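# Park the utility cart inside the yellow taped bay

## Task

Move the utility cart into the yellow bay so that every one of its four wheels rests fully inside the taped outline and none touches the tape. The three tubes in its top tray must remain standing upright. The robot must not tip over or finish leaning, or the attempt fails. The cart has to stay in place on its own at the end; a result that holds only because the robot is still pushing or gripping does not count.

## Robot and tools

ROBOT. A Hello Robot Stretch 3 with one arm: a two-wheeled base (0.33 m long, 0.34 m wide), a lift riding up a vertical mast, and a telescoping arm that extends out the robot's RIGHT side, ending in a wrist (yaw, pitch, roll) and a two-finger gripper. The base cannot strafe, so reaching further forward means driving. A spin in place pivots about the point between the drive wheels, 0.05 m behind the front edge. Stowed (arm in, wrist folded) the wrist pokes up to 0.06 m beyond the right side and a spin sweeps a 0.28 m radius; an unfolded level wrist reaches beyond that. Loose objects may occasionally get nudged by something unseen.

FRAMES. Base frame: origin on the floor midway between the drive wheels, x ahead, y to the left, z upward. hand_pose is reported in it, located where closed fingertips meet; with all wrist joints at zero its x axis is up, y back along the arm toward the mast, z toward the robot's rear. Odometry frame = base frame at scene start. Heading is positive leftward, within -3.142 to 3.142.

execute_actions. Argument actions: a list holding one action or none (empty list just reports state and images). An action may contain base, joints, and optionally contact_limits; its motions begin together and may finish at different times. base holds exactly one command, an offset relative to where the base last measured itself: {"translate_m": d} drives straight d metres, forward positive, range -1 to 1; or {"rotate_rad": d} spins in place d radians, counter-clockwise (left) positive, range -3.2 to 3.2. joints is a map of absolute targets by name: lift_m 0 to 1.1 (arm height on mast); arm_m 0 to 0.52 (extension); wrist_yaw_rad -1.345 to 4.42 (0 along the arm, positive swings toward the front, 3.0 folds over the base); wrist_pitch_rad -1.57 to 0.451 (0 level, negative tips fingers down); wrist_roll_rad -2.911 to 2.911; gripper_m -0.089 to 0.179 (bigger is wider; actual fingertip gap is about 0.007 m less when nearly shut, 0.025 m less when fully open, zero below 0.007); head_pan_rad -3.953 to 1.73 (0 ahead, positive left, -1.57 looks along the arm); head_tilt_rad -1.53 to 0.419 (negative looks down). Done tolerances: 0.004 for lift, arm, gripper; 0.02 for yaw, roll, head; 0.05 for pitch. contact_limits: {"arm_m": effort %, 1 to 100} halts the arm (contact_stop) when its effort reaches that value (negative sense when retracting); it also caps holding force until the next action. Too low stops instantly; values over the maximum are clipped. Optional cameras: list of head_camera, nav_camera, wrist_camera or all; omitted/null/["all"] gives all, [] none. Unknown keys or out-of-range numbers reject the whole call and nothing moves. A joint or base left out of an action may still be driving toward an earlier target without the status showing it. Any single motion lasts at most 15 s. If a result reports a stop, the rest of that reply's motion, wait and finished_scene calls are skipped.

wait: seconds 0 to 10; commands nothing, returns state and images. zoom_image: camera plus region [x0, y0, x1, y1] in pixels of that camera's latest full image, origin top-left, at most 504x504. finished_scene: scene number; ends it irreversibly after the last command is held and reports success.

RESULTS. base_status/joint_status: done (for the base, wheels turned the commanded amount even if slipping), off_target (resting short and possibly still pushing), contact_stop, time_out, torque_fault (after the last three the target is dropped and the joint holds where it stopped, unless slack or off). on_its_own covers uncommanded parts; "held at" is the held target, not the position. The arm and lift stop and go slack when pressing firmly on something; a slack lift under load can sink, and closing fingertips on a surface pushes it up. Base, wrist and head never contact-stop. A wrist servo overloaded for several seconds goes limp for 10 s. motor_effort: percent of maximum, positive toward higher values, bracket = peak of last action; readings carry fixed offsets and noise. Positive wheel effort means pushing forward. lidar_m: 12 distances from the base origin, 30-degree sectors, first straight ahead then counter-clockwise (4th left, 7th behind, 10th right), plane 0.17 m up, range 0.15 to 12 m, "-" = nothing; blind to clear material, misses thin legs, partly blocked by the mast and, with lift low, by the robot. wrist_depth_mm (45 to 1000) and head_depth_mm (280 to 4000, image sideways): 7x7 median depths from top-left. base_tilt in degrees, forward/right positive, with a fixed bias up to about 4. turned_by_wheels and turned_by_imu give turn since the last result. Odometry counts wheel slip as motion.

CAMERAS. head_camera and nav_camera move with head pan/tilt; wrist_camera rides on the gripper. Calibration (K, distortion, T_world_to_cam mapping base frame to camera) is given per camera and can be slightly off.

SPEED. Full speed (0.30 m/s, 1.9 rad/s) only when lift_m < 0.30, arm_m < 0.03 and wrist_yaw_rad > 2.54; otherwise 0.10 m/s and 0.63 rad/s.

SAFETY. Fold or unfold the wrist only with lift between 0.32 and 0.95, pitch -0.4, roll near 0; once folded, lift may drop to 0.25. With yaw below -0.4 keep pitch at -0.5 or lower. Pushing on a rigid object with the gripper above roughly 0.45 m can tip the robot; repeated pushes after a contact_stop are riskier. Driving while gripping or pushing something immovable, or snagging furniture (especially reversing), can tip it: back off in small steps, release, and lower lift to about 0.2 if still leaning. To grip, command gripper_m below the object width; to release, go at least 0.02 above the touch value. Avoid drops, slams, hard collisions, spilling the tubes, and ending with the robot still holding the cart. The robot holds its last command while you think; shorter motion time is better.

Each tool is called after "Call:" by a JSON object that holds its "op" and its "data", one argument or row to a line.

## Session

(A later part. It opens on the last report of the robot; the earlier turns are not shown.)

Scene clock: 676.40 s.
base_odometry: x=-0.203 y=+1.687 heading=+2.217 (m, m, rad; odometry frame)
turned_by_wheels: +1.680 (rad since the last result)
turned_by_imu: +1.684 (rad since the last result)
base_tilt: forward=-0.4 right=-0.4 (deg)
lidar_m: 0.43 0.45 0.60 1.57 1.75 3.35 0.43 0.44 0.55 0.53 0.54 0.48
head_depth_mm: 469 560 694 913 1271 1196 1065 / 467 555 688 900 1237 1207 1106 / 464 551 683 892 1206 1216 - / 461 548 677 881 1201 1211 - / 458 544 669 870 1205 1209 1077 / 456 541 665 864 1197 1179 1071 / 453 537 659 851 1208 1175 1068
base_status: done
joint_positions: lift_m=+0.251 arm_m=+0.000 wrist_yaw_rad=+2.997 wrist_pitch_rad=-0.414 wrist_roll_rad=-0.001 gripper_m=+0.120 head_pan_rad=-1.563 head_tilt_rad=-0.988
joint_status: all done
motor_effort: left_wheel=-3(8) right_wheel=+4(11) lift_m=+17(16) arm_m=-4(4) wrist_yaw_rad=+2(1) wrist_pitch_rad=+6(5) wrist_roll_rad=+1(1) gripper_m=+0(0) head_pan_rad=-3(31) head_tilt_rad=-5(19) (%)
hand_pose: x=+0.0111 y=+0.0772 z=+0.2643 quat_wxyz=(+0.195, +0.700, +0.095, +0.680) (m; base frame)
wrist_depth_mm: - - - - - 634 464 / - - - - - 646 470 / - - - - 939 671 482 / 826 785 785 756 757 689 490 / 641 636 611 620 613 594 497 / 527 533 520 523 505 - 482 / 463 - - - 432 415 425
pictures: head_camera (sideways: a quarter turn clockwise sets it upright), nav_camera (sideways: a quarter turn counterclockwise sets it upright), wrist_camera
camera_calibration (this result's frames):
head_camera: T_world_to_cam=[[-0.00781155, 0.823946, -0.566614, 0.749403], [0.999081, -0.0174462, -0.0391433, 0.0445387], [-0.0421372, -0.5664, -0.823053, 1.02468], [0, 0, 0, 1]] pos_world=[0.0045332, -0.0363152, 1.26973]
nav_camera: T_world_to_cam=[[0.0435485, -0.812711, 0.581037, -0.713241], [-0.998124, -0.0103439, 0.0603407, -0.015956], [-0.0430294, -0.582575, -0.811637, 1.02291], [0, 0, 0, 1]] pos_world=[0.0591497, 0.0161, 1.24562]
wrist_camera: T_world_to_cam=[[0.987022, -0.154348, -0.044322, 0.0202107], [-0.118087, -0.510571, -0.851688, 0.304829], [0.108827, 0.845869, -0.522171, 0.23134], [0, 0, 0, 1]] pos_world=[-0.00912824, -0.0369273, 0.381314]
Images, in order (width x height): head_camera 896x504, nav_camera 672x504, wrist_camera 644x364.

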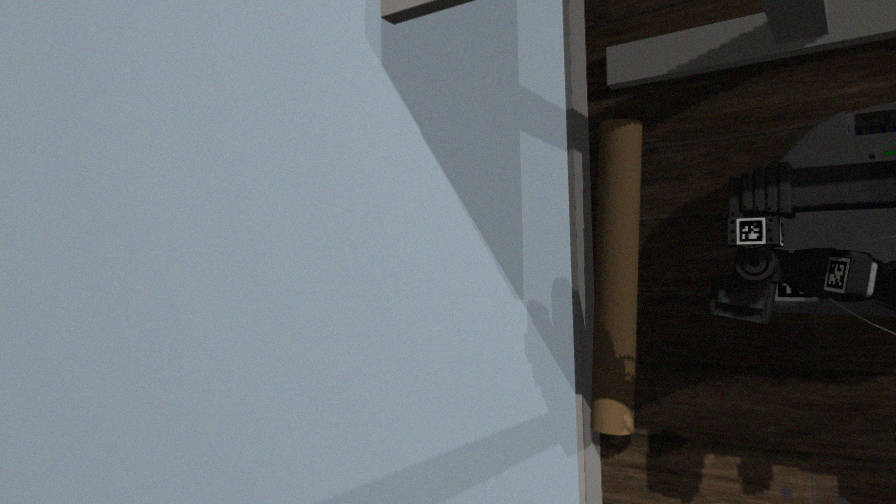

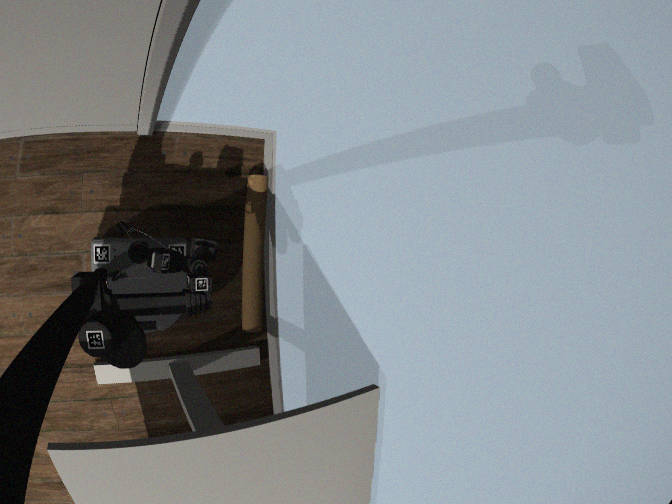

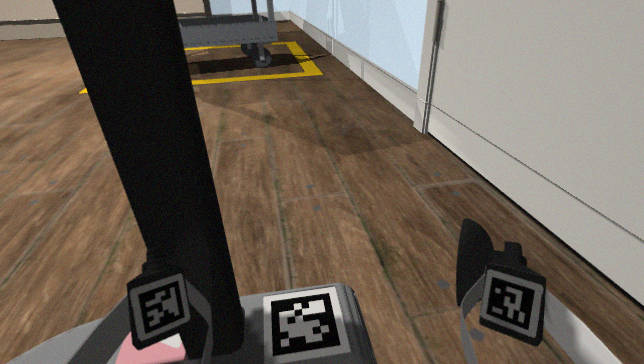

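Call:
{"op": "execute_actions", "data": {
  "actions": [
    {"joints":{"lift_m":0.7,"wrist_pitch_rad":-0.4}}
  ],
  "cameras": []
}}

Call:
{"op": "execute_actions", "data": {
  "actions": [
    {"joints":{"wrist_yaw_rad":1.6}}
  ],
  "cameras": []
}}

Call:
{"op": "execute_actions", "data": {
  "actions": [
    {"base":{"translate_m":0.03},"joints":{"wrist_pitch_rad":-1.55,"arm_m":0.31,"gripper_m":0.13,"lift_m":0.3}}
  ]
}}

Scene clock: 696.03 s.
base_odometry: x=-0.203 y=+1.687 heading=+2.217 (m, m, rad; odometry frame)
turned_by_wheels: +0.000 (rad since the last result)
turned_by_imu: -0.001 (rad since the last result)
base_tilt: forward=-0.4 right=-0.6 (deg)
lidar_m: 0.43 0.45 0.60 1.57 1.75 3.33 0.43 0.44 0.55 0.52 0.54 0.48
head_depth_mm: 470 560 693 913 1272 1215 - / 466 555 689 904 1199 - - / 463 553 682 891 1205 1185 - / 462 547 675 881 1193 - - / 459 545 671 875 1171 1171 1078 / 455 541 666 861 1192 1181 1075 / 454 537 659 854 1207 1178 1067
base_status: not commanded
joint_positions: lift_m=+0.699 arm_m=+0.000 wrist_yaw_rad=+2.997 wrist_pitch_rad=-0.414 wrist_roll_rad=-0.001 gripper_m=+0.120 head_pan_rad=-1.563 head_tilt_rad=-0.988
joint_status: all done
motor_effort: left_wheel=-3(3) right_wheel=+3(3) lift_m=+51(53) arm_m=-4(5) wrist_yaw_rad=+1(2) wrist_pitch_rad=+6(5) wrist_roll_rad=+0(1) gripper_m=+0(0) head_pan_rad=-2(3) head_tilt_rad=-5(5) (%)
hand_pose: x=+0.0111 y=+0.0772 z=+0.7129 quat_wxyz=(+0.195, +0.700, +0.095, +0.680) (m; base frame)
wrist_depth_mm: - - - - - 635 470 / - - - - - 649 469 / - - - - - 652 484 / - - - - - 677 483 / - - - - - 661 502 / - - - - - - 517 / 974 913 962 953 925 743 490
pictures: none
No camera images: the call's "cameras" was empty. Leave "cameras" out to get every camera's image.

Scene clock: 697.73 s.
base_odometry: x=-0.203 y=+1.687 heading=+2.217 (m, m, rad; odometry frame)
turned_by_wheels: +0.000 (rad since the last result)
turned_by_imu: +0.000 (rad since the last result)
base_tilt: forward=-0.4 right=-0.3 (deg)
lidar_m: 0.43 0.45 0.60 1.56 1.75 3.34 0.43 0.44 0.55 0.53 0.54 0.48
head_depth_mm: 469 558 695 915 1280 1207 - / 467 556 687 903 1197 - - / 464 551 680 891 1139 1169 - / 460 547 676 880 1131 1157 - / 458 544 669 874 1200 1144 1076 / 456 541 666 862 1200 - 1074 / 454 537 661 855 1205 1177 1059
base_status: not commanded
joint_positions: lift_m=+0.699 arm_m=+0.000 wrist_yaw_rad=+1.604 wrist_pitch_rad=-0.414 wrist_roll_rad=-0.001 gripper_m=+0.120 head_pan_rad=-1.563 head_tilt_rad=-0.988
joint_status: all done
motor_effort: left_wheel=-3(3) right_wheel=+4(3) lift_m=+51(52) arm_m=-4(4) wrist_yaw_rad=-3(2) wrist_pitch_rad=+5(5) wrist_roll_rad=+1(1) gripper_m=+0(1) head_pan_rad=-3(3) head_tilt_rad=-5(5) (%)
hand_pose: x=+0.2034 y=-0.1381 z=+0.7129 quat_wxyz=(+0.586, +0.598, -0.376, +0.397) (m; base frame)
wrist_depth_mm: 331 327 345 354 356 359 358 / 358 355 367 378 382 382 388 / 385 384 394 410 418 415 413 / 422 428 423 449 452 453 446 / 459 465 458 489 496 484 475 / 512 504 522 539 548 - 491 / 563 591 569 625 616 632 460
pictures: none
No camera images: the call's "cameras" was empty. Leave "cameras" out to get every camera's image.

Scene clock: 701.30 s.
base_odometry: x=-0.221 y=+1.711 heading=+2.217 (m, m, rad; odometry frame)
turned_by_wheels: +0.000 (rad since the last result)
turned_by_imu: -0.001 (rad since the last result)
base_tilt: forward=-0.4 right=-0.6 (deg)
lidar_m: 0.40 0.42 0.56 1.46 1.75 3.39 0.46 0.47 0.55 0.53 0.54 0.45
head_depth_mm: 470 560 692 914 1257 1191 1077 / 467 555 688 902 1226 1207 1105 / 464 551 681 857 1216 1200 - / 461 547 675 843 1210 1191 - / 458 544 670 874 1207 1187 1076 / 455 539 665 862 1201 1180 1074 / 453 536 659 853 1208 1177 1063
base_status: done
joint_positions: lift_m=+0.379 arm_m=+0.308 wrist_yaw_rad=+1.603 wrist_pitch_rad=-1.548 wrist_roll_rad=-0.001 gripper_m=+0.130 head_pan_rad=-1.563 head_tilt_rad=-0.988
joint_status: lift_m contact_stop (moved -0.321 of -0.399); the others done
on_its_own: lift_m is slack since a contact_stop, until your next command for it (your +0.300 is given up); arm_m is at rest, and its effort (+19) is outside its rest range (-14 to +14)
motor_effort: left_wheel=-5(4) right_wheel=+8(7) lift_m=+34(47) arm_m=+19(18) wrist_yaw_rad=-3(3) wrist_pitch_rad=+0(6) wrist_roll_rad=+1(1) gripper_m=+10(50) head_pan_rad=-3(2) head_tilt_rad=-5(6) (%)
hand_pose: x=-0.0395 y=-0.4538 z=+0.2605 quat_wxyz=(+0.707, +0.707, +0.004, +0.020) (m; base frame)
wrist_depth_mm: 413 411 408 338 284 141 95 / 423 416 413 338 290 143 95 / 420 420 420 344 297 144 96 / - 427 431 347 305 146 96 / - 437 434 350 338 138 98 / - 442 436 357 344 130 98 / - 452 447 365 331 164 94
pictures: head_camera (sideways: a quarter turn clockwise sets it upright), nav_camera (sideways: a quarter turn counterclockwise sets it upright), wrist_camera
camera_calibration (this result's frames):
head_camera: T_world_to_cam=[[-0.00760811, 0.824086, -0.566414, 0.74914], [0.999077, -0.0176847, -0.0391494, 0.0445467], [-0.0422793, -0.566189, -0.823191, 1.02486], [0, 0, 0, 1]] pos_world=[0.00452413, -0.036307, 1.26972]
nav_camera: T_world_to_cam=[[0.0433479, -0.812863, 0.580839, -0.712982], [-0.998127, -0.0101109, 0.0603401, -0.0159552], [-0.0431755, -0.582367, -0.811779, 1.0231], [0, 0, 0, 1]] pos_world=[0.0591536, 0.0161005, 1.24562]
wrist_camera: T_world_to_cam=[[-0.0131939, -0.999877, -0.0084715, -0.444493], [-0.993576, 0.0121575, 0.112509, -0.0240223], [-0.112392, 0.00990151, -0.993615, 0.41875], [0, 0, 0, 1]] pos_world=[0.0173316, -0.448293, 0.415013]
Images, in order (width x height): head_camera 896x504, nav_camera 672x504, wrist_camera 644x364.

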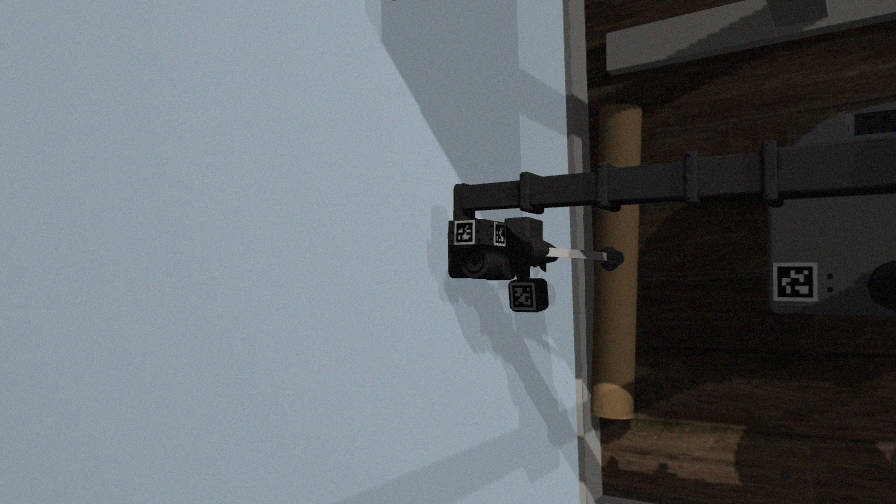

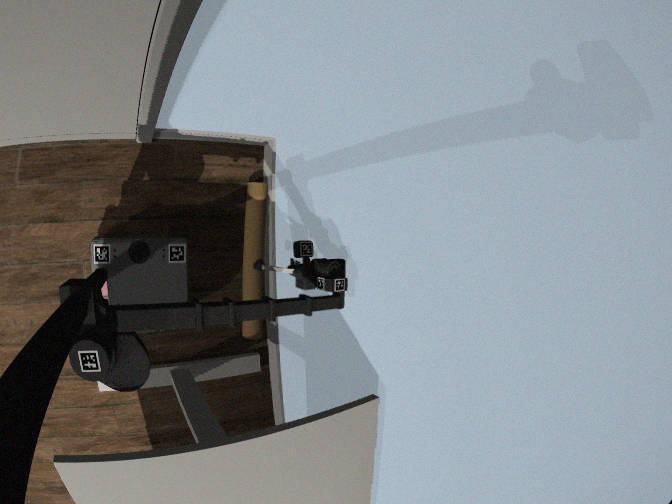

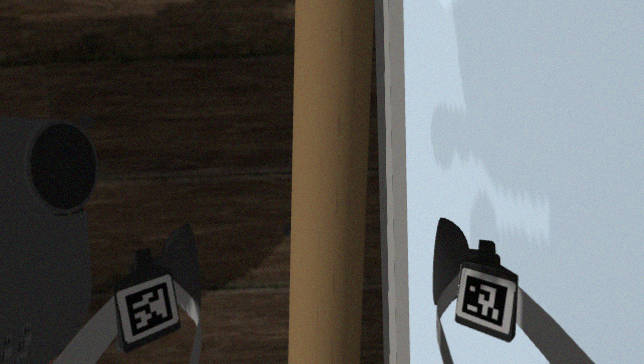

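Call:
{"op": "execute_actions", "data": {
  "actions": [
    {"joints":{"arm_m":0.1,"lift_m":0.42}}
  ],
  "cameras": []
}}

Call:
{"op": "execute_actions", "data": {
  "actions": [
    {"joints":{"wrist_yaw_rad":0.03,"wrist_roll_rad":1.57,"wrist_pitch_rad":-1.2,"gripper_m":0.13}}
  ]
}}

Scene clock: 708.60 s.
base_odometry: x=-0.221 y=+1.711 heading=+2.217 (m, m, rad; odometry frame)
turned_by_wheels: +0.000 (rad since the last result)
turned_by_imu: +0.000 (rad since the last result)
base_tilt: forward=-0.5 right=-0.5 (deg)
lidar_m: 0.40 0.42 0.56 1.46 1.75 3.39 0.46 0.47 0.55 0.52 0.54 0.45
head_depth_mm: 468 560 691 912 1260 1190 1075 / 466 554 686 901 1227 1205 1105 / 462 550 680 892 1206 1199 - / 460 547 675 880 1133 1175 - / 457 543 668 871 1202 1174 1072 / 455 539 663 860 1194 1182 1072 / 452 536 657 850 1203 1172 1068
base_status: not commanded
joint_positions: lift_m=+0.419 arm_m=+0.100 wrist_yaw_rad=+1.602 wrist_pitch_rad=-1.547 wrist_roll_rad=-0.001 gripper_m=+0.130 head_pan_rad=-1.563 head_tilt_rad=-0.988
joint_status: all done
motor_effort: left_wheel=-2(5) right_wheel=+3(8) lift_m=+51(60) arm_m=-4(17) wrist_yaw_rad=-1(3) wrist_pitch_rad=-1(1) wrist_roll_rad=+1(0) gripper_m=+1(10) head_pan_rad=-2(3) head_tilt_rad=-5(5) (%)
hand_pose: x=-0.0393 y=-0.2462 z=+0.3013 quat_wxyz=(+0.707, +0.707, +0.003, +0.020) (m; base frame)
wrist_depth_mm: 457 456 447 449 448 374 358 / 457 457 451 452 450 382 358 / - - 455 465 460 383 359 / - - - 467 465 388 361 / - - - 472 473 396 368 / - - - 484 477 - 369 / - - 498 488 483 405 349
pictures: none
No camera images: the call's "cameras" was empty. Leave "cameras" out to get every camera's image.

Scene clock: 710.40 s.
base_odometry: x=-0.221 y=+1.711 heading=+2.217 (m, m, rad; odometry frame)
turned_by_wheels: +0.000 (rad since the last result)
turned_by_imu: +0.000 (rad since the last result)
base_tilt: forward=-0.5 right=-0.5 (deg)
lidar_m: 0.40 0.42 0.56 1.46 1.75 3.40 0.46 0.47 0.55 0.52 0.54 0.45
head_depth_mm: 469 558 694 911 1261 1190 1082 / 466 555 686 900 1226 1207 1105 / 464 552 681 891 1212 - - / 460 548 674 879 1190 1171 - / 457 542 668 871 1201 1189 1072 / 454 540 662 864 1195 1182 1070 / 453 535 657 851 1205 1176 1064
base_status: not commanded
joint_positions: lift_m=+0.419 arm_m=+0.100 wrist_yaw_rad=+0.034 wrist_pitch_rad=-1.206 wrist_roll_rad=+1.567 gripper_m=+0.130 head_pan_rad=-1.563 head_tilt_rad=-0.988
joint_status: all done
motor_effort: left_wheel=-2(2) right_wheel=+2(3) lift_m=+52(51) arm_m=-5(4) wrist_yaw_rad=-3(5) wrist_pitch_rad=+3(2) wrist_roll_rad=+1(3) gripper_m=+0(3) head_pan_rad=-2(2) head_tilt_rad=-5(5) (%)
hand_pose: x=-0.0192 y=-0.3140 z=+0.3099 quat_wxyz=(+0.012, +0.015, -0.823, -0.567) (m; base frame)
wrist_depth_mm: 244 301 421 400 426 389 374 / 244 302 424 414 441 401 - / 245 301 429 425 453 407 - / 245 303 425 439 454 415 - / 245 291 432 458 465 419 - / 246 284 437 459 473 - 397 / 240 321 428 478 487 436 395
pictures: head_camera (sideways: a quarter turn clockwise sets it upright), nav_camera (sideways: a quarter turn counterclockwise sets it upright), wrist_camera
camera_calibration (this result's frames):
head_camera: T_world_to_cam=[[-0.0076082, 0.824086, -0.566413, 0.74914], [0.999077, -0.0176845, -0.0391494, 0.0445467], [-0.0422792, -0.566188, -0.823191, 1.02486], [0, 0, 0, 1]] pos_world=[0.00452413, -0.0363069, 1.26972]
nav_camera: T_world_to_cam=[[0.043348, -0.812863, 0.580839, -0.712981], [-0.998127, -0.010111, 0.0603401, -0.0159552], [-0.0431754, -0.582367, -0.811779, 1.0231], [0, 0, 0, 1]] pos_world=[0.0591536, 0.0161006, 1.24562]
wrist_camera: T_world_to_cam=[[0.0111828, 0.931567, -0.363397, 0.412862], [0.98924, 0.0427111, 0.139931, 0.0280829], [0.145877, -0.361052, -0.921066, 0.334763], [0, 0, 0, 1]] pos_world=[-0.0812317, -0.264942, 0.454442]
Images, in order (width x height): head_camera 896x504, nav_camera 672x504, wrist_camera 644x364.

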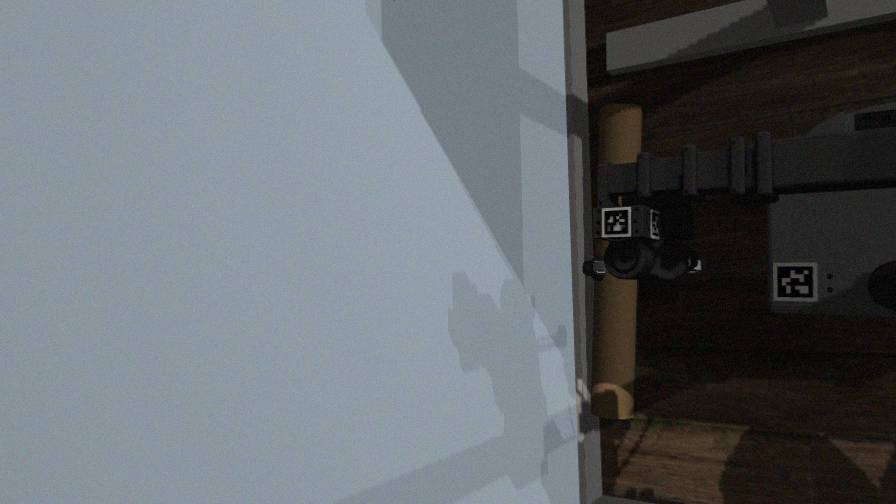

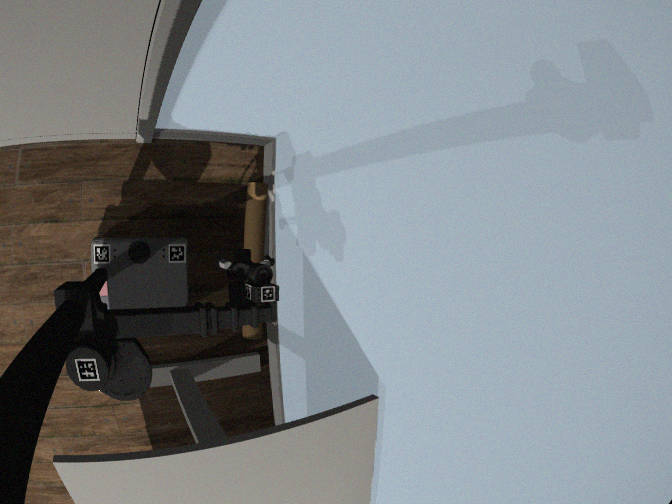

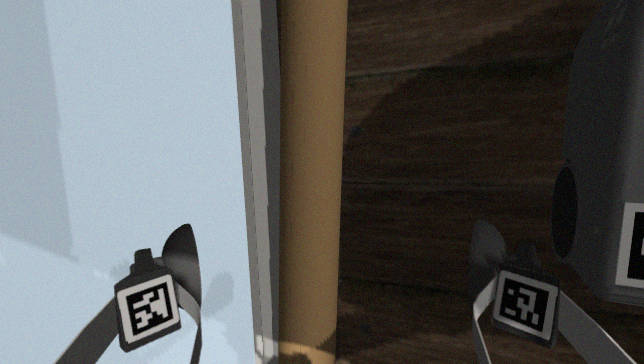

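Call:
{"op": "execute_actions", "data": {
  "actions": [
    {"joints":{"wrist_pitch_rad":-1.3,"arm_m":0.25,"lift_m":0.24,"gripper_m":0.12}}
  ],
  "cameras": ["wrist_camera","head_camera"]
}}

Scene clock: 718.20 s.
base_odometry: x=-0.221 y=+1.711 heading=+2.217 (m, m, rad; odometry frame)
turned_by_wheels: +0.000 (rad since the last result)
turned_by_imu: -0.001 (rad since the last result)
base_tilt: forward=-0.5 right=-0.3 (deg)
lidar_m: 0.40 0.42 0.56 1.46 1.75 3.41 0.46 0.47 0.55 0.52 0.54 0.45
head_depth_mm: 469 558 692 910 1260 1188 1082 / 465 555 686 900 1226 1204 1105 / 462 551 680 891 1208 1203 - / 460 545 674 881 1134 1197 - / 457 542 668 869 1201 1191 1074 / 454 540 662 862 1199 1184 1075 / 452 536 656 850 1213 1177 1067
base_status: not commanded
joint_positions: lift_m=+0.241 arm_m=+0.250 wrist_yaw_rad=+0.032 wrist_pitch_rad=-1.298 wrist_roll_rad=+1.567 gripper_m=+0.120 head_pan_rad=-1.563 head_tilt_rad=-0.988
joint_status: all done
motor_effort: left_wheel=-2(2) right_wheel=+2(3) lift_m=+16(48) arm_m=+4(3) wrist_yaw_rad=-2(3) wrist_pitch_rad=+0(1) wrist_roll_rad=+1(1) gripper_m=+0(51) head_pan_rad=-3(2) head_tilt_rad=-5(5) (%)
hand_pose: x=-0.0201 y=-0.4402 z=+0.1261 quat_wxyz=(+0.012, +0.014, -0.796, -0.604) (m; base frame)
wrist_depth_mm: 127 156 207 198 198 239 225 / 127 156 211 202 204 245 228 / 127 155 214 205 210 248 232 / 127 156 217 210 220 255 236 / 127 155 224 214 236 256 241 / 127 143 226 218 277 - 245 / 126 163 228 224 282 268 245
pictures: head_camera (sideways: a quarter turn clockwise sets it upright), wrist_camera
camera_calibration (this result's frames):
head_camera: T_world_to_cam=[[-0.0076083, 0.824086, -0.566413, 0.74914], [0.999077, -0.0176844, -0.0391494, 0.0445467], [-0.0422792, -0.566188, -0.823191, 1.02486], [0, 0, 0, 1]] pos_world=[0.00452414, -0.0363069, 1.26972]
wrist_camera: T_world_to_cam=[[0.0121096, 0.960874, -0.276719, 0.465597], [0.989712, 0.0279365, 0.140317, 0.0534914], [0.142558, -0.275572, -0.950651, 0.161287], [0, 0, 0, 1]] pos_world=[-0.081572, -0.404429, 0.274662]
Images, in order (width x height): head_camera 896x504, wrist_camera 644x364.

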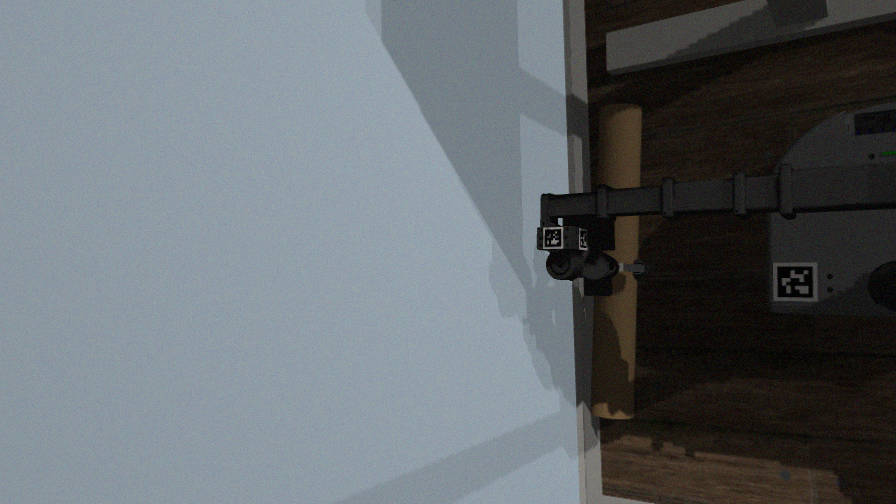

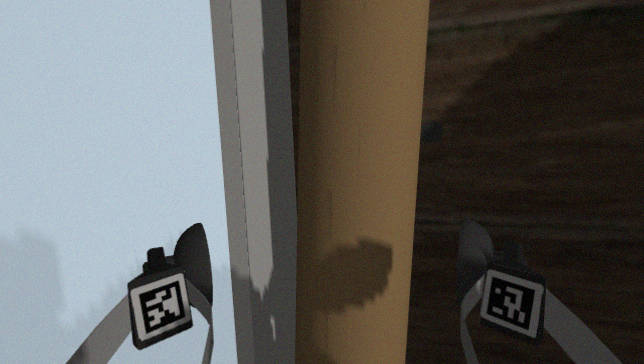

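Call:
{"op": "execute_actions", "data": {
  "actions": [
    {"joints":{"arm_m":0.245,"lift_m":0.185},"contact_limits":{"arm_m":12}}
  ],
  "cameras": ["wrist_camera"]
}}

Call:
{"op": "execute_actions", "data": {
  "actions": [
    {"joints":{"lift_m":0.16}}
  ],
  "cameras": ["wrist_camera"]
}}

Scene clock: 723.13 s.
base_odometry: x=-0.221 y=+1.711 heading=+2.217 (m, m, rad; odometry frame)
turned_by_wheels: +0.000 (rad since the last result)
turned_by_imu: -0.001 (rad since the last result)
base_tilt: forward=-0.4 right=-0.4 (deg)
lidar_m: 0.40 0.42 0.56 1.46 1.75 3.37 0.46 0.47 0.55 0.52 0.54 0.45
head_depth_mm: 469 560 694 913 1264 1183 1078 / 467 556 687 901 1225 1204 1101 / 464 551 682 893 1216 1203 - / 460 548 674 882 1185 1196 - / 458 542 668 873 1202 1185 1075 / 455 540 662 859 1197 1182 1074 / 453 536 659 852 1207 1176 1063
base_status: not commanded
joint_positions: lift_m=+0.190 arm_m=+0.245 wrist_yaw_rad=+0.032 wrist_pitch_rad=-1.297 wrist_roll_rad=+1.569 gripper_m=+0.120 head_pan_rad=-1.563 head_tilt_rad=-0.988
joint_status: lift_m contact_stop (moved -0.051 of -0.056); the others done
on_its_own: lift_m is slack since a contact_stop, until your next command for it (your +0.185 is given up)
motor_effort: left_wheel=-3(3) right_wheel=+5(5) lift_m=+33(33) arm_m=+1(4) wrist_yaw_rad=-2(2) wrist_pitch_rad=-1(1) wrist_roll_rad=+1(1) gripper_m=-4(4) head_pan_rad=-2(3) head_tilt_rad=-5(5) (%)
contact_limits: arm_m 12 (drawing in: default 20, maximum 33; extending or still: default 27, maximum 44)
hand_pose: x=-0.0201 y=-0.4358 z=+0.0751 quat_wxyz=(+0.011, +0.013, -0.797, -0.604) (m; base frame)
wrist_depth_mm: 131 160 196 146 162 196 184 / 131 160 196 149 172 199 187 / 131 160 196 152 212 204 191 / 131 160 196 156 217 207 195 / 131 153 196 160 221 209 198 / 131 144 203 163 225 - 200 / - 167 196 167 232 221 201
pictures: wrist_camera
camera_calibration (this result's frames):
wrist_camera: T_world_to_cam=[[0.0143835, 0.960553, -0.277723, 0.447246], [0.989712, 0.0258652, 0.140717, 0.059621], [0.14235, -0.27689, -0.950299, 0.11341], [0, 0, 0, 1]] pos_world=[-0.0815844, -0.399743, 0.223594]
Images, in order (width x height): wrist_camera 644x364.

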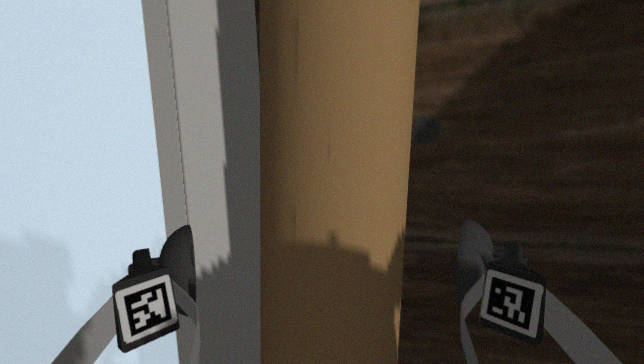

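not run: a stop came earlier in this reply.

Call:
{"op": "execute_actions", "data": {
  "actions": [
    {"joints":{"lift_m":0.205,"arm_m":0.22,"gripper_m":0.12}}
  ],
  "cameras": ["wrist_camera"]
}}

Call:
{"op": "execute_actions", "data": {
  "actions": [
    {"joints":{"lift_m":0.165}}
  ],
  "cameras": ["wrist_camera"]
}}

Scene clock: 726.73 s.
base_odometry: x=-0.221 y=+1.711 heading=+2.217 (m, m, rad; odometry frame)
turned_by_wheels: +0.000 (rad since the last result)
turned_by_imu: +0.000 (rad since the last result)
base_tilt: forward=-0.7 right=-0.4 (deg)
lidar_m: 0.40 0.42 0.56 1.46 1.75 3.38 0.46 0.47 0.55 0.53 0.54 0.45
head_depth_mm: 469 558 693 911 1258 1192 1080 / 465 554 687 903 1232 1206 1104 / 463 550 681 889 1211 1203 - / 460 546 674 883 1130 1196 - / 457 542 668 868 1200 1191 1074 / 454 539 662 862 1198 1183 1070 / 452 535 659 852 1212 1175 1070
base_status: not commanded
joint_positions: lift_m=+0.204 arm_m=+0.220 wrist_yaw_rad=+0.032 wrist_pitch_rad=-1.298 wrist_roll_rad=+1.569 gripper_m=+0.120 head_pan_rad=-1.563 head_tilt_rad=-0.988
joint_status: all done
motor_effort: left_wheel=-2(3) right_wheel=+3(5) lift_m=+51(51) arm_m=-5(7) wrist_yaw_rad=-1(2) wrist_pitch_rad=+0(1) wrist_roll_rad=+1(1) gripper_m=+0(4) head_pan_rad=-3(2) head_tilt_rad=-5(5) (%)
hand_pose: x=-0.0201 y=-0.4111 z=+0.0897 quat_wxyz=(+0.011, +0.013, -0.796, -0.604) (m; base frame)
wrist_depth_mm: 154 183 187 166 223 208 195 / 154 183 196 169 228 211 199 / 153 188 214 173 233 216 202 / 154 192 214 178 237 219 205 / 154 191 193 182 241 222 209 / 153 176 196 186 246 - 211 / 151 200 214 191 253 234 213
pictures: wrist_camera
camera_calibration (this result's frames):
wrist_camera: T_world_to_cam=[[0.0143794, 0.960811, -0.276831, 0.42759], [0.989716, 0.0257296, 0.14071, 0.0568778], [0.142318, -0.276008, -0.950561, 0.13453], [0, 0, 0, 1]] pos_world=[-0.0815875, -0.375165, 0.238246]
Images, in order (width x height): wrist_camera 644x364.

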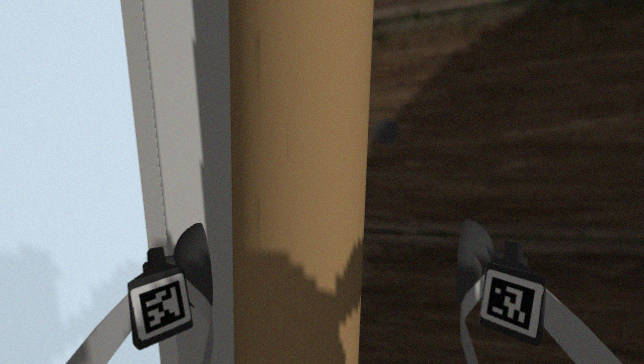

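Scene clock: 727.90 s.
base_odometry: x=-0.221 y=+1.711 heading=+2.217 (m, m, rad; odometry frame)
turned_by_wheels: +0.000 (rad since the last result)
turned_by_imu: +0.000 (rad since the last result)
base_tilt: forward=-0.4 right=-0.4 (deg)
lidar_m: 0.40 0.42 0.56 1.46 1.75 3.40 0.46 0.47 0.55 0.52 0.54 0.45
head_depth_mm: 469 559 692 912 1262 1196 1079 / 465 554 687 899 1227 1210 1109 / 463 550 682 888 1209 1201 - / 459 546 673 883 1186 1187 - / 458 542 668 870 1199 1184 1073 / 455 540 663 862 1193 1183 1070 / 453 536 659 853 1202 1182 1066
base_status: not commanded
joint_positions: lift_m=+0.166 arm_m=+0.220 wrist_yaw_rad=+0.031 wrist_pitch_rad=-1.291 wrist_roll_rad=+1.569 gripper_m=+0.120 head_pan_rad=-1.563 head_tilt_rad=-0.988
joint_status: all done
motor_effort: left_wheel=-2(2) right_wheel=+2(3) lift_m=+14(47) arm_m=-5(5) wrist_yaw_rad=-2(2) wrist_pitch_rad=-3(3) wrist_roll_rad=+1(0) gripper_m=-2(3) head_pan_rad=-2(2) head_tilt_rad=-5(5) (%)
hand_pose: x=-0.0200 y=-0.4128 z=+0.0515 quat_wxyz=(+0.011, +0.013, -0.799, -0.602) (m; base frame)
wrist_depth_mm: 146 173 131 135 189 174 164 / 148 173 134 138 192 179 167 / 150 173 137 142 196 181 170 / 151 173 140 145 200 185 171 / 151 172 142 149 204 185 175 / 152 161 146 153 208 - 179 / 149 181 150 157 213 196 179
pictures: wrist_camera
camera_calibration (this result's frames):
wrist_camera: T_world_to_cam=[[0.0144525, 0.958862, -0.283504, 0.41824], [0.989686, 0.0266969, 0.140746, 0.0626411], [0.142525, -0.282614, -0.948586, 0.0948962], [0, 0, 0, 1]] pos_world=[-0.0815647, -0.375888, 0.199774]
Images, in order (width x height): wrist_camera 644x364.

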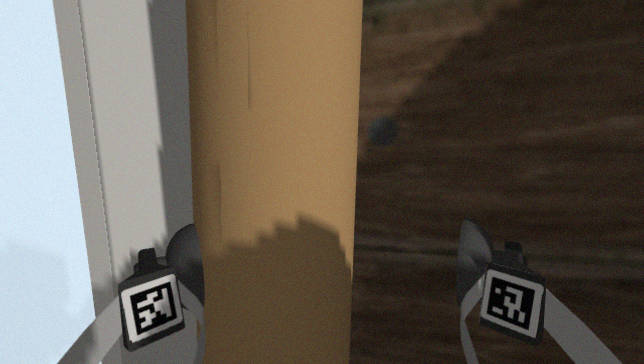

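In the crevice. Retract a bit to roll out, then lower and close.

Call:
{"op": "execute_actions", "data": {
  "actions": [
    {"joints":{"lift_m":0.155,"arm_m":0.19}}
  ],
  "cameras": ["wrist_camera"]
}}

Call:
{"op": "execute_actions", "data": {
  "actions": [
    {"joints":{"gripper_m":0.005}}
  ],
  "cameras": ["wrist_camera"]
}}

Call:
{"op": "execute_actions", "data": {
  "actions": [
    {"joints":{"lift_m":0.6,"arm_m":0.15}}
  ],
  "cameras": ["wrist_camera","nav_camera"]
}}

Scene clock: 731.80 s.
base_odometry: x=-0.221 y=+1.711 heading=+2.217 (m, m, rad; odometry frame)
turned_by_wheels: +0.000 (rad since the last result)
turned_by_imu: +0.000 (rad since the last result)
base_tilt: forward=-0.5 right=-0.4 (deg)
lidar_m: 0.40 0.42 0.56 1.46 1.75 3.40 0.46 0.47 0.55 0.52 0.54 0.45
head_depth_mm: 469 560 694 914 1261 1185 1078 / 466 555 687 903 1228 1204 1107 / 463 551 680 892 1213 1204 - / 460 547 674 880 1190 1172 - / 458 543 669 869 1195 1186 1075 / 454 539 663 864 1196 1183 1069 / 452 537 658 852 1205 1172 1065
base_status: not commanded
joint_positions: lift_m=+0.156 arm_m=+0.191 wrist_yaw_rad=+0.031 wrist_pitch_rad=-1.247 wrist_roll_rad=+1.569 gripper_m=+0.120 head_pan_rad=-1.563 head_tilt_rad=-0.988
joint_status: all done
motor_effort: left_wheel=-2(2) right_wheel=+3(2) lift_m=+10(14) arm_m=-5(8) wrist_yaw_rad=-2(2) wrist_pitch_rad=-19(19) wrist_roll_rad=+0(0) gripper_m=-10(9) head_pan_rad=-2(3) head_tilt_rad=-5(5) (%)
hand_pose: x=-0.0197 y=-0.3940 z=+0.0440 quat_wxyz=(+0.010, +0.013, -0.812, -0.584) (m; base frame)
wrist_depth_mm: 158 180 129 148 181 166 154 / 158 179 132 152 183 169 156 / 160 179 135 155 187 172 160 / 161 180 138 159 191 175 161 / 163 180 141 165 195 176 165 / 167 - 145 169 199 - 167 / - 205 148 174 203 186 168
pictures: wrist_camera
camera_calibration (this result's frames):
wrist_camera: T_world_to_cam=[[0.0156182, 0.94552, -0.325191, 0.394644], [0.989481, 0.0321631, 0.14104, 0.0649929], [0.143815, -0.323973, -0.935072, 0.0761502], [0, 0, 0, 1]] pos_world=[-0.0814244, -0.350563, 0.190374]
Images, in order (width x height): wrist_camera 644x364.

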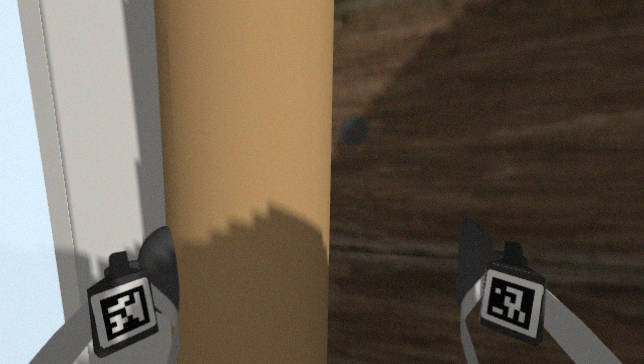

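Scene clock: 733.43 s.
base_odometry: x=-0.221 y=+1.711 heading=+2.217 (m, m, rad; odometry frame)
turned_by_wheels: +0.000 (rad since the last result)
turned_by_imu: +0.000 (rad since the last result)
base_tilt: forward=-0.4 right=-0.6 (deg)
lidar_m: 0.40 0.42 0.56 1.46 1.75 3.38 0.46 0.47 0.55 0.53 0.54 0.45
head_depth_mm: 470 560 694 911 1258 1195 1080 / 466 555 687 900 1226 1202 1108 / 463 551 681 892 1209 1198 - / 461 547 675 879 1190 1180 - / 458 543 669 870 1195 1184 1072 / 456 539 665 863 1198 1182 1073 / 453 536 658 850 1209 1178 1068
base_status: not commanded
joint_positions: lift_m=+0.156 arm_m=+0.191 wrist_yaw_rad=+0.030 wrist_pitch_rad=-1.168 wrist_roll_rad=+1.573 gripper_m=+0.006 head_pan_rad=-1.563 head_tilt_rad=-0.988
joint_status: all done
on_its_own: wrist_pitch_rad is at rest, and its effort (-47) is outside its rest range (-20 to +32)
motor_effort: left_wheel=-2(3) right_wheel=+3(2) lift_m=+11(10) arm_m=-6(6) wrist_yaw_rad=+0(1) wrist_pitch_rad=-47(48) wrist_roll_rad=-1(1) gripper_m=-33(99) head_pan_rad=-2(2) head_tilt_rad=-5(5) (%)
hand_pose: x=-0.0192 y=-0.4134 z=+0.0493 quat_wxyz=(+0.008, +0.012, -0.834, -0.552) (m; base frame)
wrist_depth_mm: 155 172 136 131 181 167 152 / 154 172 140 134 184 170 155 / 156 172 144 137 188 173 157 / 155 173 148 140 192 176 160 / 155 174 148 144 195 180 162 / 155 175 150 147 - 182 165 / 156 180 158 151 210 184 168
pictures: wrist_camera
camera_calibration (this result's frames):
wrist_camera: T_world_to_cam=[[0.0212175, 0.917089, -0.398119, 0.406715], [0.989132, 0.0386944, 0.14185, 0.0670195], [0.145494, -0.396801, -0.9063, 0.0432848], [0, 0, 0, 1]] pos_world=[-0.0812183, -0.358412, 0.191643]
Images, in order (width x height): wrist_camera 644x364.

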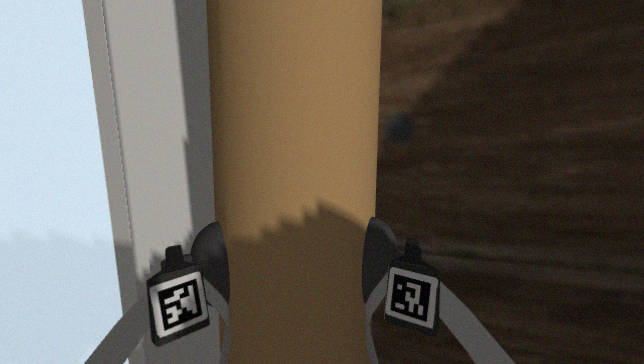

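Scene clock: 738.30 s.
base_odometry: x=-0.221 y=+1.711 heading=+2.217 (m, m, rad; odometry frame)
turned_by_wheels: +0.000 (rad since the last result)
turned_by_imu: -0.001 (rad since the last result)
base_tilt: forward=-0.5 right=-0.4 (deg)
lidar_m: 0.40 0.42 0.56 1.46 1.75 3.40 0.46 0.47 0.55 0.53 0.54 0.45
head_depth_mm: 469 559 693 913 1254 1192 1078 / 466 555 688 902 1240 1227 - / 462 550 681 852 1294 1194 - / 459 548 675 844 1291 1194 - / 458 542 668 871 1234 1185 1077 / 455 538 662 863 1226 1177 1070 / 453 534 656 850 1210 1176 1067
base_status: not commanded
joint_positions: lift_m=+0.599 arm_m=+0.150 wrist_yaw_rad=+0.033 wrist_pitch_rad=-1.298 wrist_roll_rad=+1.572 gripper_m=+0.005 head_pan_rad=-1.563 head_tilt_rad=-0.988
joint_status: all done
motor_effort: left_wheel=-3(4) right_wheel=+2(3) lift_m=+51(51) arm_m=-4(10) wrist_yaw_rad=-3(3) wrist_pitch_rad=+0(49) wrist_roll_rad=-1(2) gripper_m=+0(34) head_pan_rad=-2(2) head_tilt_rad=-5(5) (%)
hand_pose: x=-0.0200 y=-0.3410 z=+0.4847 quat_wxyz=(+0.010, +0.013, -0.796, -0.604) (m; base frame)
wrist_depth_mm: 220 281 409 628 588 502 - / 219 281 407 643 604 501 - / 219 278 406 639 622 510 - / 220 279 410 661 625 515 - / 220 278 409 643 637 538 558 / 219 280 382 - 637 586 562 / 218 279 382 702 693 606 582
pictures: nav_camera (sideways: a quarter turn counterclockwise sets it upright), wrist_camera
camera_calibration (this result's frames):
nav_camera: T_world_to_cam=[[0.0433302, -0.812875, 0.580825, -0.712962], [-0.998127, -0.0100902, 0.0603401, -0.0159552], [-0.0431883, -0.582351, -0.811789, 1.02311], [0, 0, 0, 1]] pos_world=[0.059154, 0.0161004, 1.24562]
wrist_camera: T_world_to_cam=[[0.0155964, 0.960838, -0.276672, 0.469593], [0.989626, 0.0246905, 0.141533, -0.00134746], [0.142821, -0.276009, -0.950485, 0.529294], [0, 0, 0, 1]] pos_world=[-0.081585, -0.305079, 0.6332]
Images, in order (width x height): nav_camera 672x504, wrist_camera 644x364.

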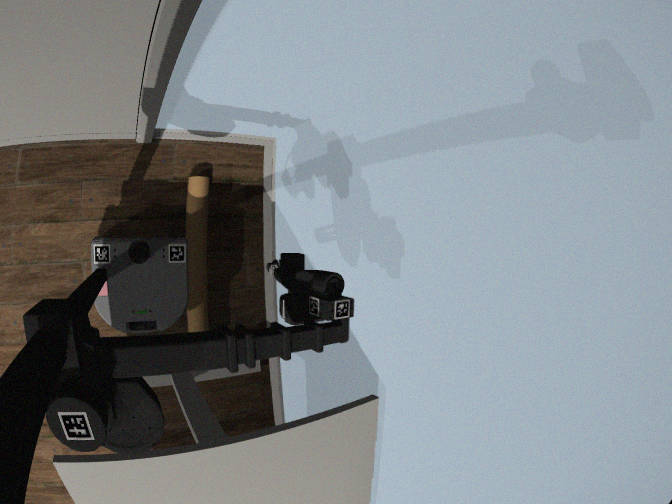

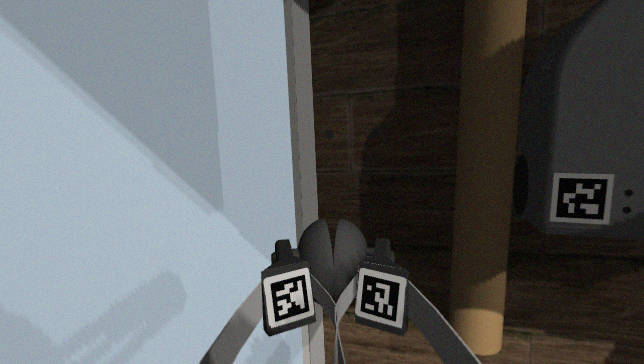

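Call:
{"op": "execute_actions", "data": {
  "actions": [
    {"joints":{"lift_m":0.26,"arm_m":0.0,"wrist_roll_rad":0.0}}
  ],
  "cameras": ["wrist_camera","head_camera"]
}}

Scene clock: 748.60 s.
base_odometry: x=-0.221 y=+1.711 heading=+2.217 (m, m, rad; odometry frame)
turned_by_wheels: +0.000 (rad since the last result)
turned_by_imu: -0.001 (rad since the last result)
base_tilt: forward=-0.6 right=-0.5 (deg)
lidar_m: 0.40 0.42 0.56 1.47 1.75 3.38 0.46 0.47 0.55 0.52 0.54 0.45
head_depth_mm: 470 558 695 911 1261 1191 1080 / 465 554 688 902 1279 1204 1105 / 463 551 679 892 1258 1218 - / 460 547 675 879 1242 1224 - / 458 543 668 870 1233 1182 1072 / 455 539 662 862 1224 1181 1074 / 452 536 658 850 1207 1179 1066
base_status: not commanded
joint_positions: lift_m=+0.261 arm_m=+0.000 wrist_yaw_rad=+0.033 wrist_pitch_rad=-1.300 wrist_roll_rad=+0.004 gripper_m=+0.005 head_pan_rad=-1.563 head_tilt_rad=-0.988
joint_status: all done
motor_effort: left_wheel=-2(2) right_wheel=+2(2) lift_m=+16(46) arm_m=-4(4) wrist_yaw_rad=-3(3) wrist_pitch_rad=+0(0) wrist_roll_rad=-2(5) gripper_m=-1(0) head_pan_rad=-3(2) head_tilt_rad=-5(5) (%)
hand_pose: x=-0.0201 y=-0.1906 z=+0.1461 quat_wxyz=(+0.569, +0.436, -0.556, -0.420) (m; base frame)
wrist_depth_mm: 352 348 348 342 342 342 341 / 344 339 335 340 335 332 335 / 334 330 329 329 323 325 322 / 251 247 248 246 245 244 241 / 237 236 233 233 231 232 231 / 310 309 260 - 242 257 298 / 304 301 - - - - -
pictures: head_camera (sideways: a quarter turn clockwise sets it upright), wrist_camera
camera_calibration (this result's frames):
head_camera: T_world_to_cam=[[-0.00759011, 0.824097, -0.566398, 0.74912], [0.999076, -0.0177058, -0.0391499, 0.0445473], [-0.0422918, -0.566172, -0.823201, 1.02487], [0, 0, 0, 1]] pos_world=[0.00452333, -0.0363063, 1.26972]
wrist_camera: T_world_to_cam=[[-0.999692, 0.0136985, -0.0206868, -0.00696551], [0.0163486, 0.990858, -0.133918, 0.247814], [0.0186632, -0.134215, -0.990777, 0.279352], [0, 0, 0, 1]] pos_world=[-0.0162284, -0.20796, 0.309818]
Images, in order (width x height): head_camera 896x504, wrist_camera 644x364.

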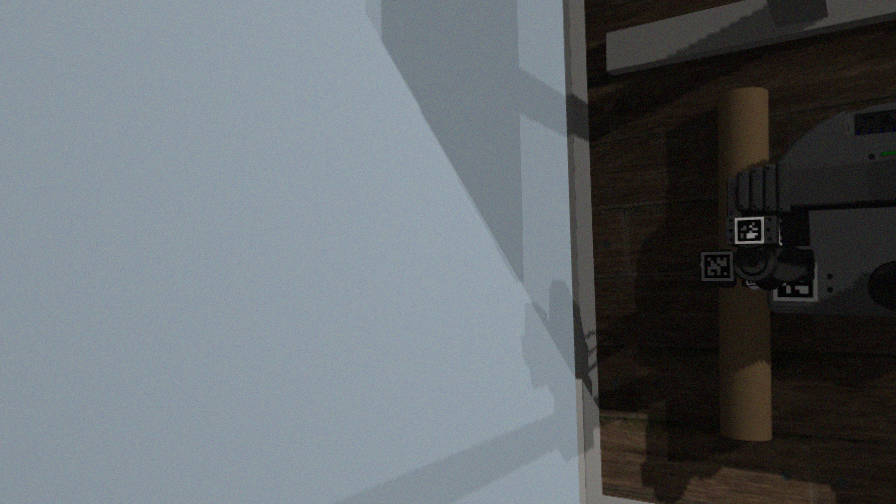

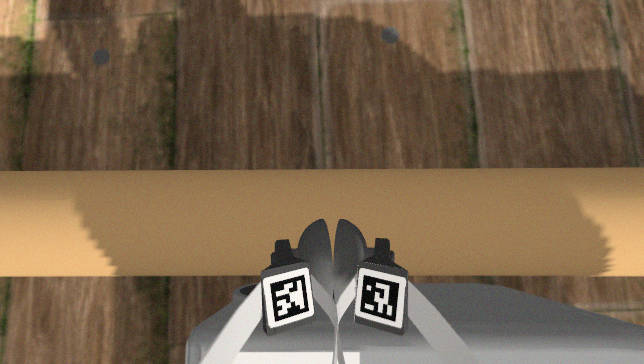

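Call:
{"op": "execute_actions", "data": {
  "actions": [
    {"joints":{"wrist_pitch_rad":-1.4,"lift_m":0.2}}
  ],
  "cameras": ["wrist_camera"]
}}

Call:
{"op": "execute_actions", "data": {
  "actions": [
    {"joints":{"lift_m":0.17}}
  ],
  "cameras": ["wrist_camera","head_camera"]
}}

Scene clock: 752.67 s.
base_odometry: x=-0.221 y=+1.711 heading=+2.217 (m, m, rad; odometry frame)
turned_by_wheels: +0.000 (rad since the last result)
turned_by_imu: -0.001 (rad since the last result)
base_tilt: forward=-0.4 right=-0.5 (deg)
lidar_m: 0.40 0.42 0.56 1.46 1.75 3.40 0.46 0.47 0.55 0.52 0.54 0.45
head_depth_mm: 469 560 694 911 1258 1192 1080 / 466 554 689 903 1278 1205 1105 / 463 551 681 890 1259 1207 - / 460 546 675 881 1241 1212 - / 458 543 669 872 1234 1186 1074 / 455 539 663 861 1226 1180 1070 / 453 535 658 852 1207 1172 1067
base_status: not commanded
joint_positions: lift_m=+0.206 arm_m=+0.000 wrist_yaw_rad=+0.033 wrist_pitch_rad=-1.323 wrist_roll_rad=+0.002 gripper_m=+0.005 head_pan_rad=-1.563 head_tilt_rad=-0.988
joint_status: lift_m contact_stop (moved -0.055 of -0.061); wrist_pitch_rad off_target (ended at -1.323, target -1.400)
on_its_own: lift_m is slack since a contact_stop, until your next command for it (your +0.200 is given up); wrist_pitch_rad is at rest, and its effort (-27) is outside its rest range (-20 to +32)
motor_effort: left_wheel=-3(3) right_wheel=+4(4) lift_m=+33(35) arm_m=-5(4) wrist_yaw_rad=-3(2) wrist_pitch_rad=-27(29) wrist_roll_rad=-1(2) gripper_m=-2(3) head_pan_rad=-3(2) head_tilt_rad=-5(5) (%)
hand_pose: x=-0.0203 y=-0.1848 z=+0.0902 quat_wxyz=(+0.564, +0.443, -0.551, -0.426) (m; base frame)
wrist_depth_mm: 284 284 282 278 280 280 277 / 280 277 274 273 275 270 272 / 272 273 268 269 267 265 263 / 185 183 182 181 180 179 178 / 179 179 180 178 177 176 175 / 254 253 201 - 198 197 246 / 249 250 - - - - -
pictures: wrist_camera
camera_calibration (this result's frames):
wrist_camera: T_world_to_cam=[[-0.999735, 0.012726, -0.0192054, -0.00871538], [0.0147828, 0.993703, -0.111063, 0.232953], [0.0176711, -0.111318, -0.993628, 0.229231], [0, 0, 0, 1]] pos_world=[-0.0162075, -0.205858, 0.253475]
Images, in order (width x height): wrist_camera 644x364.

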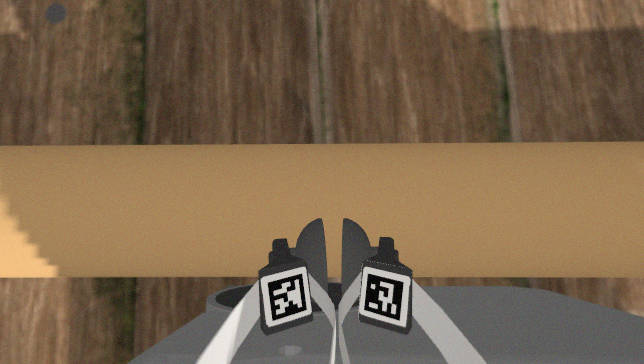

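not run: a stop came earlier in this reply.

Call:
{"op": "execute_actions", "data": {
  "actions": [
    {"joints":{"lift_m":0.205,"wrist_pitch_rad":-1.36,"arm_m":0.1}}
  ],
  "cameras": ["wrist_camera","head_camera"]
}}

Scene clock: 756.83 s.
base_odometry: x=-0.221 y=+1.711 heading=+2.217 (m, m, rad; odometry frame)
turned_by_wheels: +0.000 (rad since the last result)
turned_by_imu: -0.001 (rad since the last result)
base_tilt: forward=-0.5 right=-0.2 (deg)
lidar_m: 0.40 0.42 0.56 1.47 1.75 3.41 0.46 0.47 0.55 0.52 0.54 0.45
head_depth_mm: 469 559 692 911 1255 1188 1080 / 466 556 687 901 1275 1187 1105 / 463 550 680 889 1257 1217 - / 460 546 674 881 1240 1159 - / 458 544 669 869 1237 1135 1075 / 455 539 664 859 1228 1134 1072 / 452 536 659 850 1205 1179 1065
base_status: not commanded
joint_positions: lift_m=+0.212 arm_m=+0.100 wrist_yaw_rad=+0.032 wrist_pitch_rad=-1.337 wrist_roll_rad=+0.002 gripper_m=+0.005 head_pan_rad=-1.563 head_tilt_rad=-0.988
joint_status: lift_m contact_stop (moved +0.006 of -0.001); the others done
on_its_own: lift_m is slack since a contact_stop, until your next command for it (your +0.205 is given up)
motor_effort: left_wheel=-2(2) right_wheel=+4(4) lift_m=+34(36) arm_m=+3(9) wrist_yaw_rad=-2(2) wrist_pitch_rad=-8(27) wrist_roll_rad=-1(1) gripper_m=-1(6) head_pan_rad=-3(2) head_tilt_rad=-5(5) (%)
hand_pose: x=-0.0205 y=-0.2805 z=+0.0956 quat_wxyz=(+0.561, +0.447, -0.548, -0.430) (m; base frame)
wrist_depth_mm: 287 286 284 282 278 280 278 / 281 279 277 277 276 275 272 / 275 273 273 272 270 270 268 / 270 269 268 267 266 265 264 / 197 197 196 205 194 191 192 / 179 179 179 - 178 176 175 / 182 181 181 182 182 178 177
pictures: head_camera (sideways: a quarter turn clockwise sets it upright), wrist_camera
camera_calibration (this result's frames):
head_camera: T_world_to_cam=[[-0.00758888, 0.824103, -0.56639, 0.749109], [0.999076, -0.017707, -0.0391501, 0.0445477], [-0.0422928, -0.566164, -0.823207, 1.02488], [0, 0, 0, 1]] pos_world=[0.00452327, -0.036306, 1.26972]
wrist_camera: T_world_to_cam=[[-0.999726, 0.0142671, -0.0185743, -0.00718161], [0.0160101, 0.995121, -0.0973494, 0.327777], [0.0170948, -0.0976201, -0.995077, 0.228], [0, 0, 0, 1]] pos_world=[-0.016325, -0.303818, 0.258653]
Images, in order (width x height): head_camera 896x504, wrist_camera 644x364.

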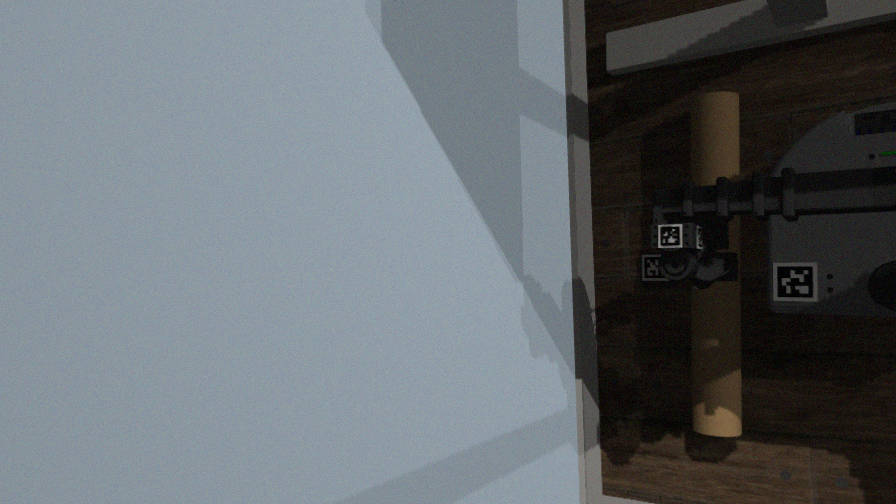

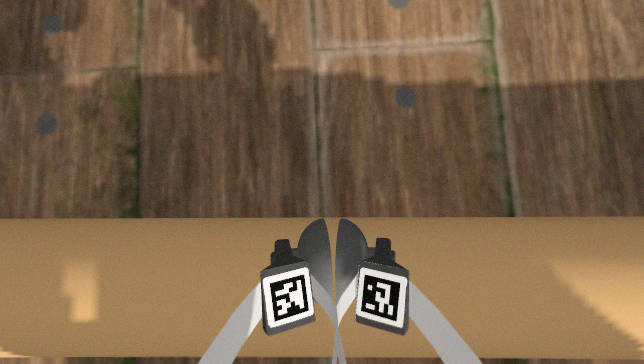

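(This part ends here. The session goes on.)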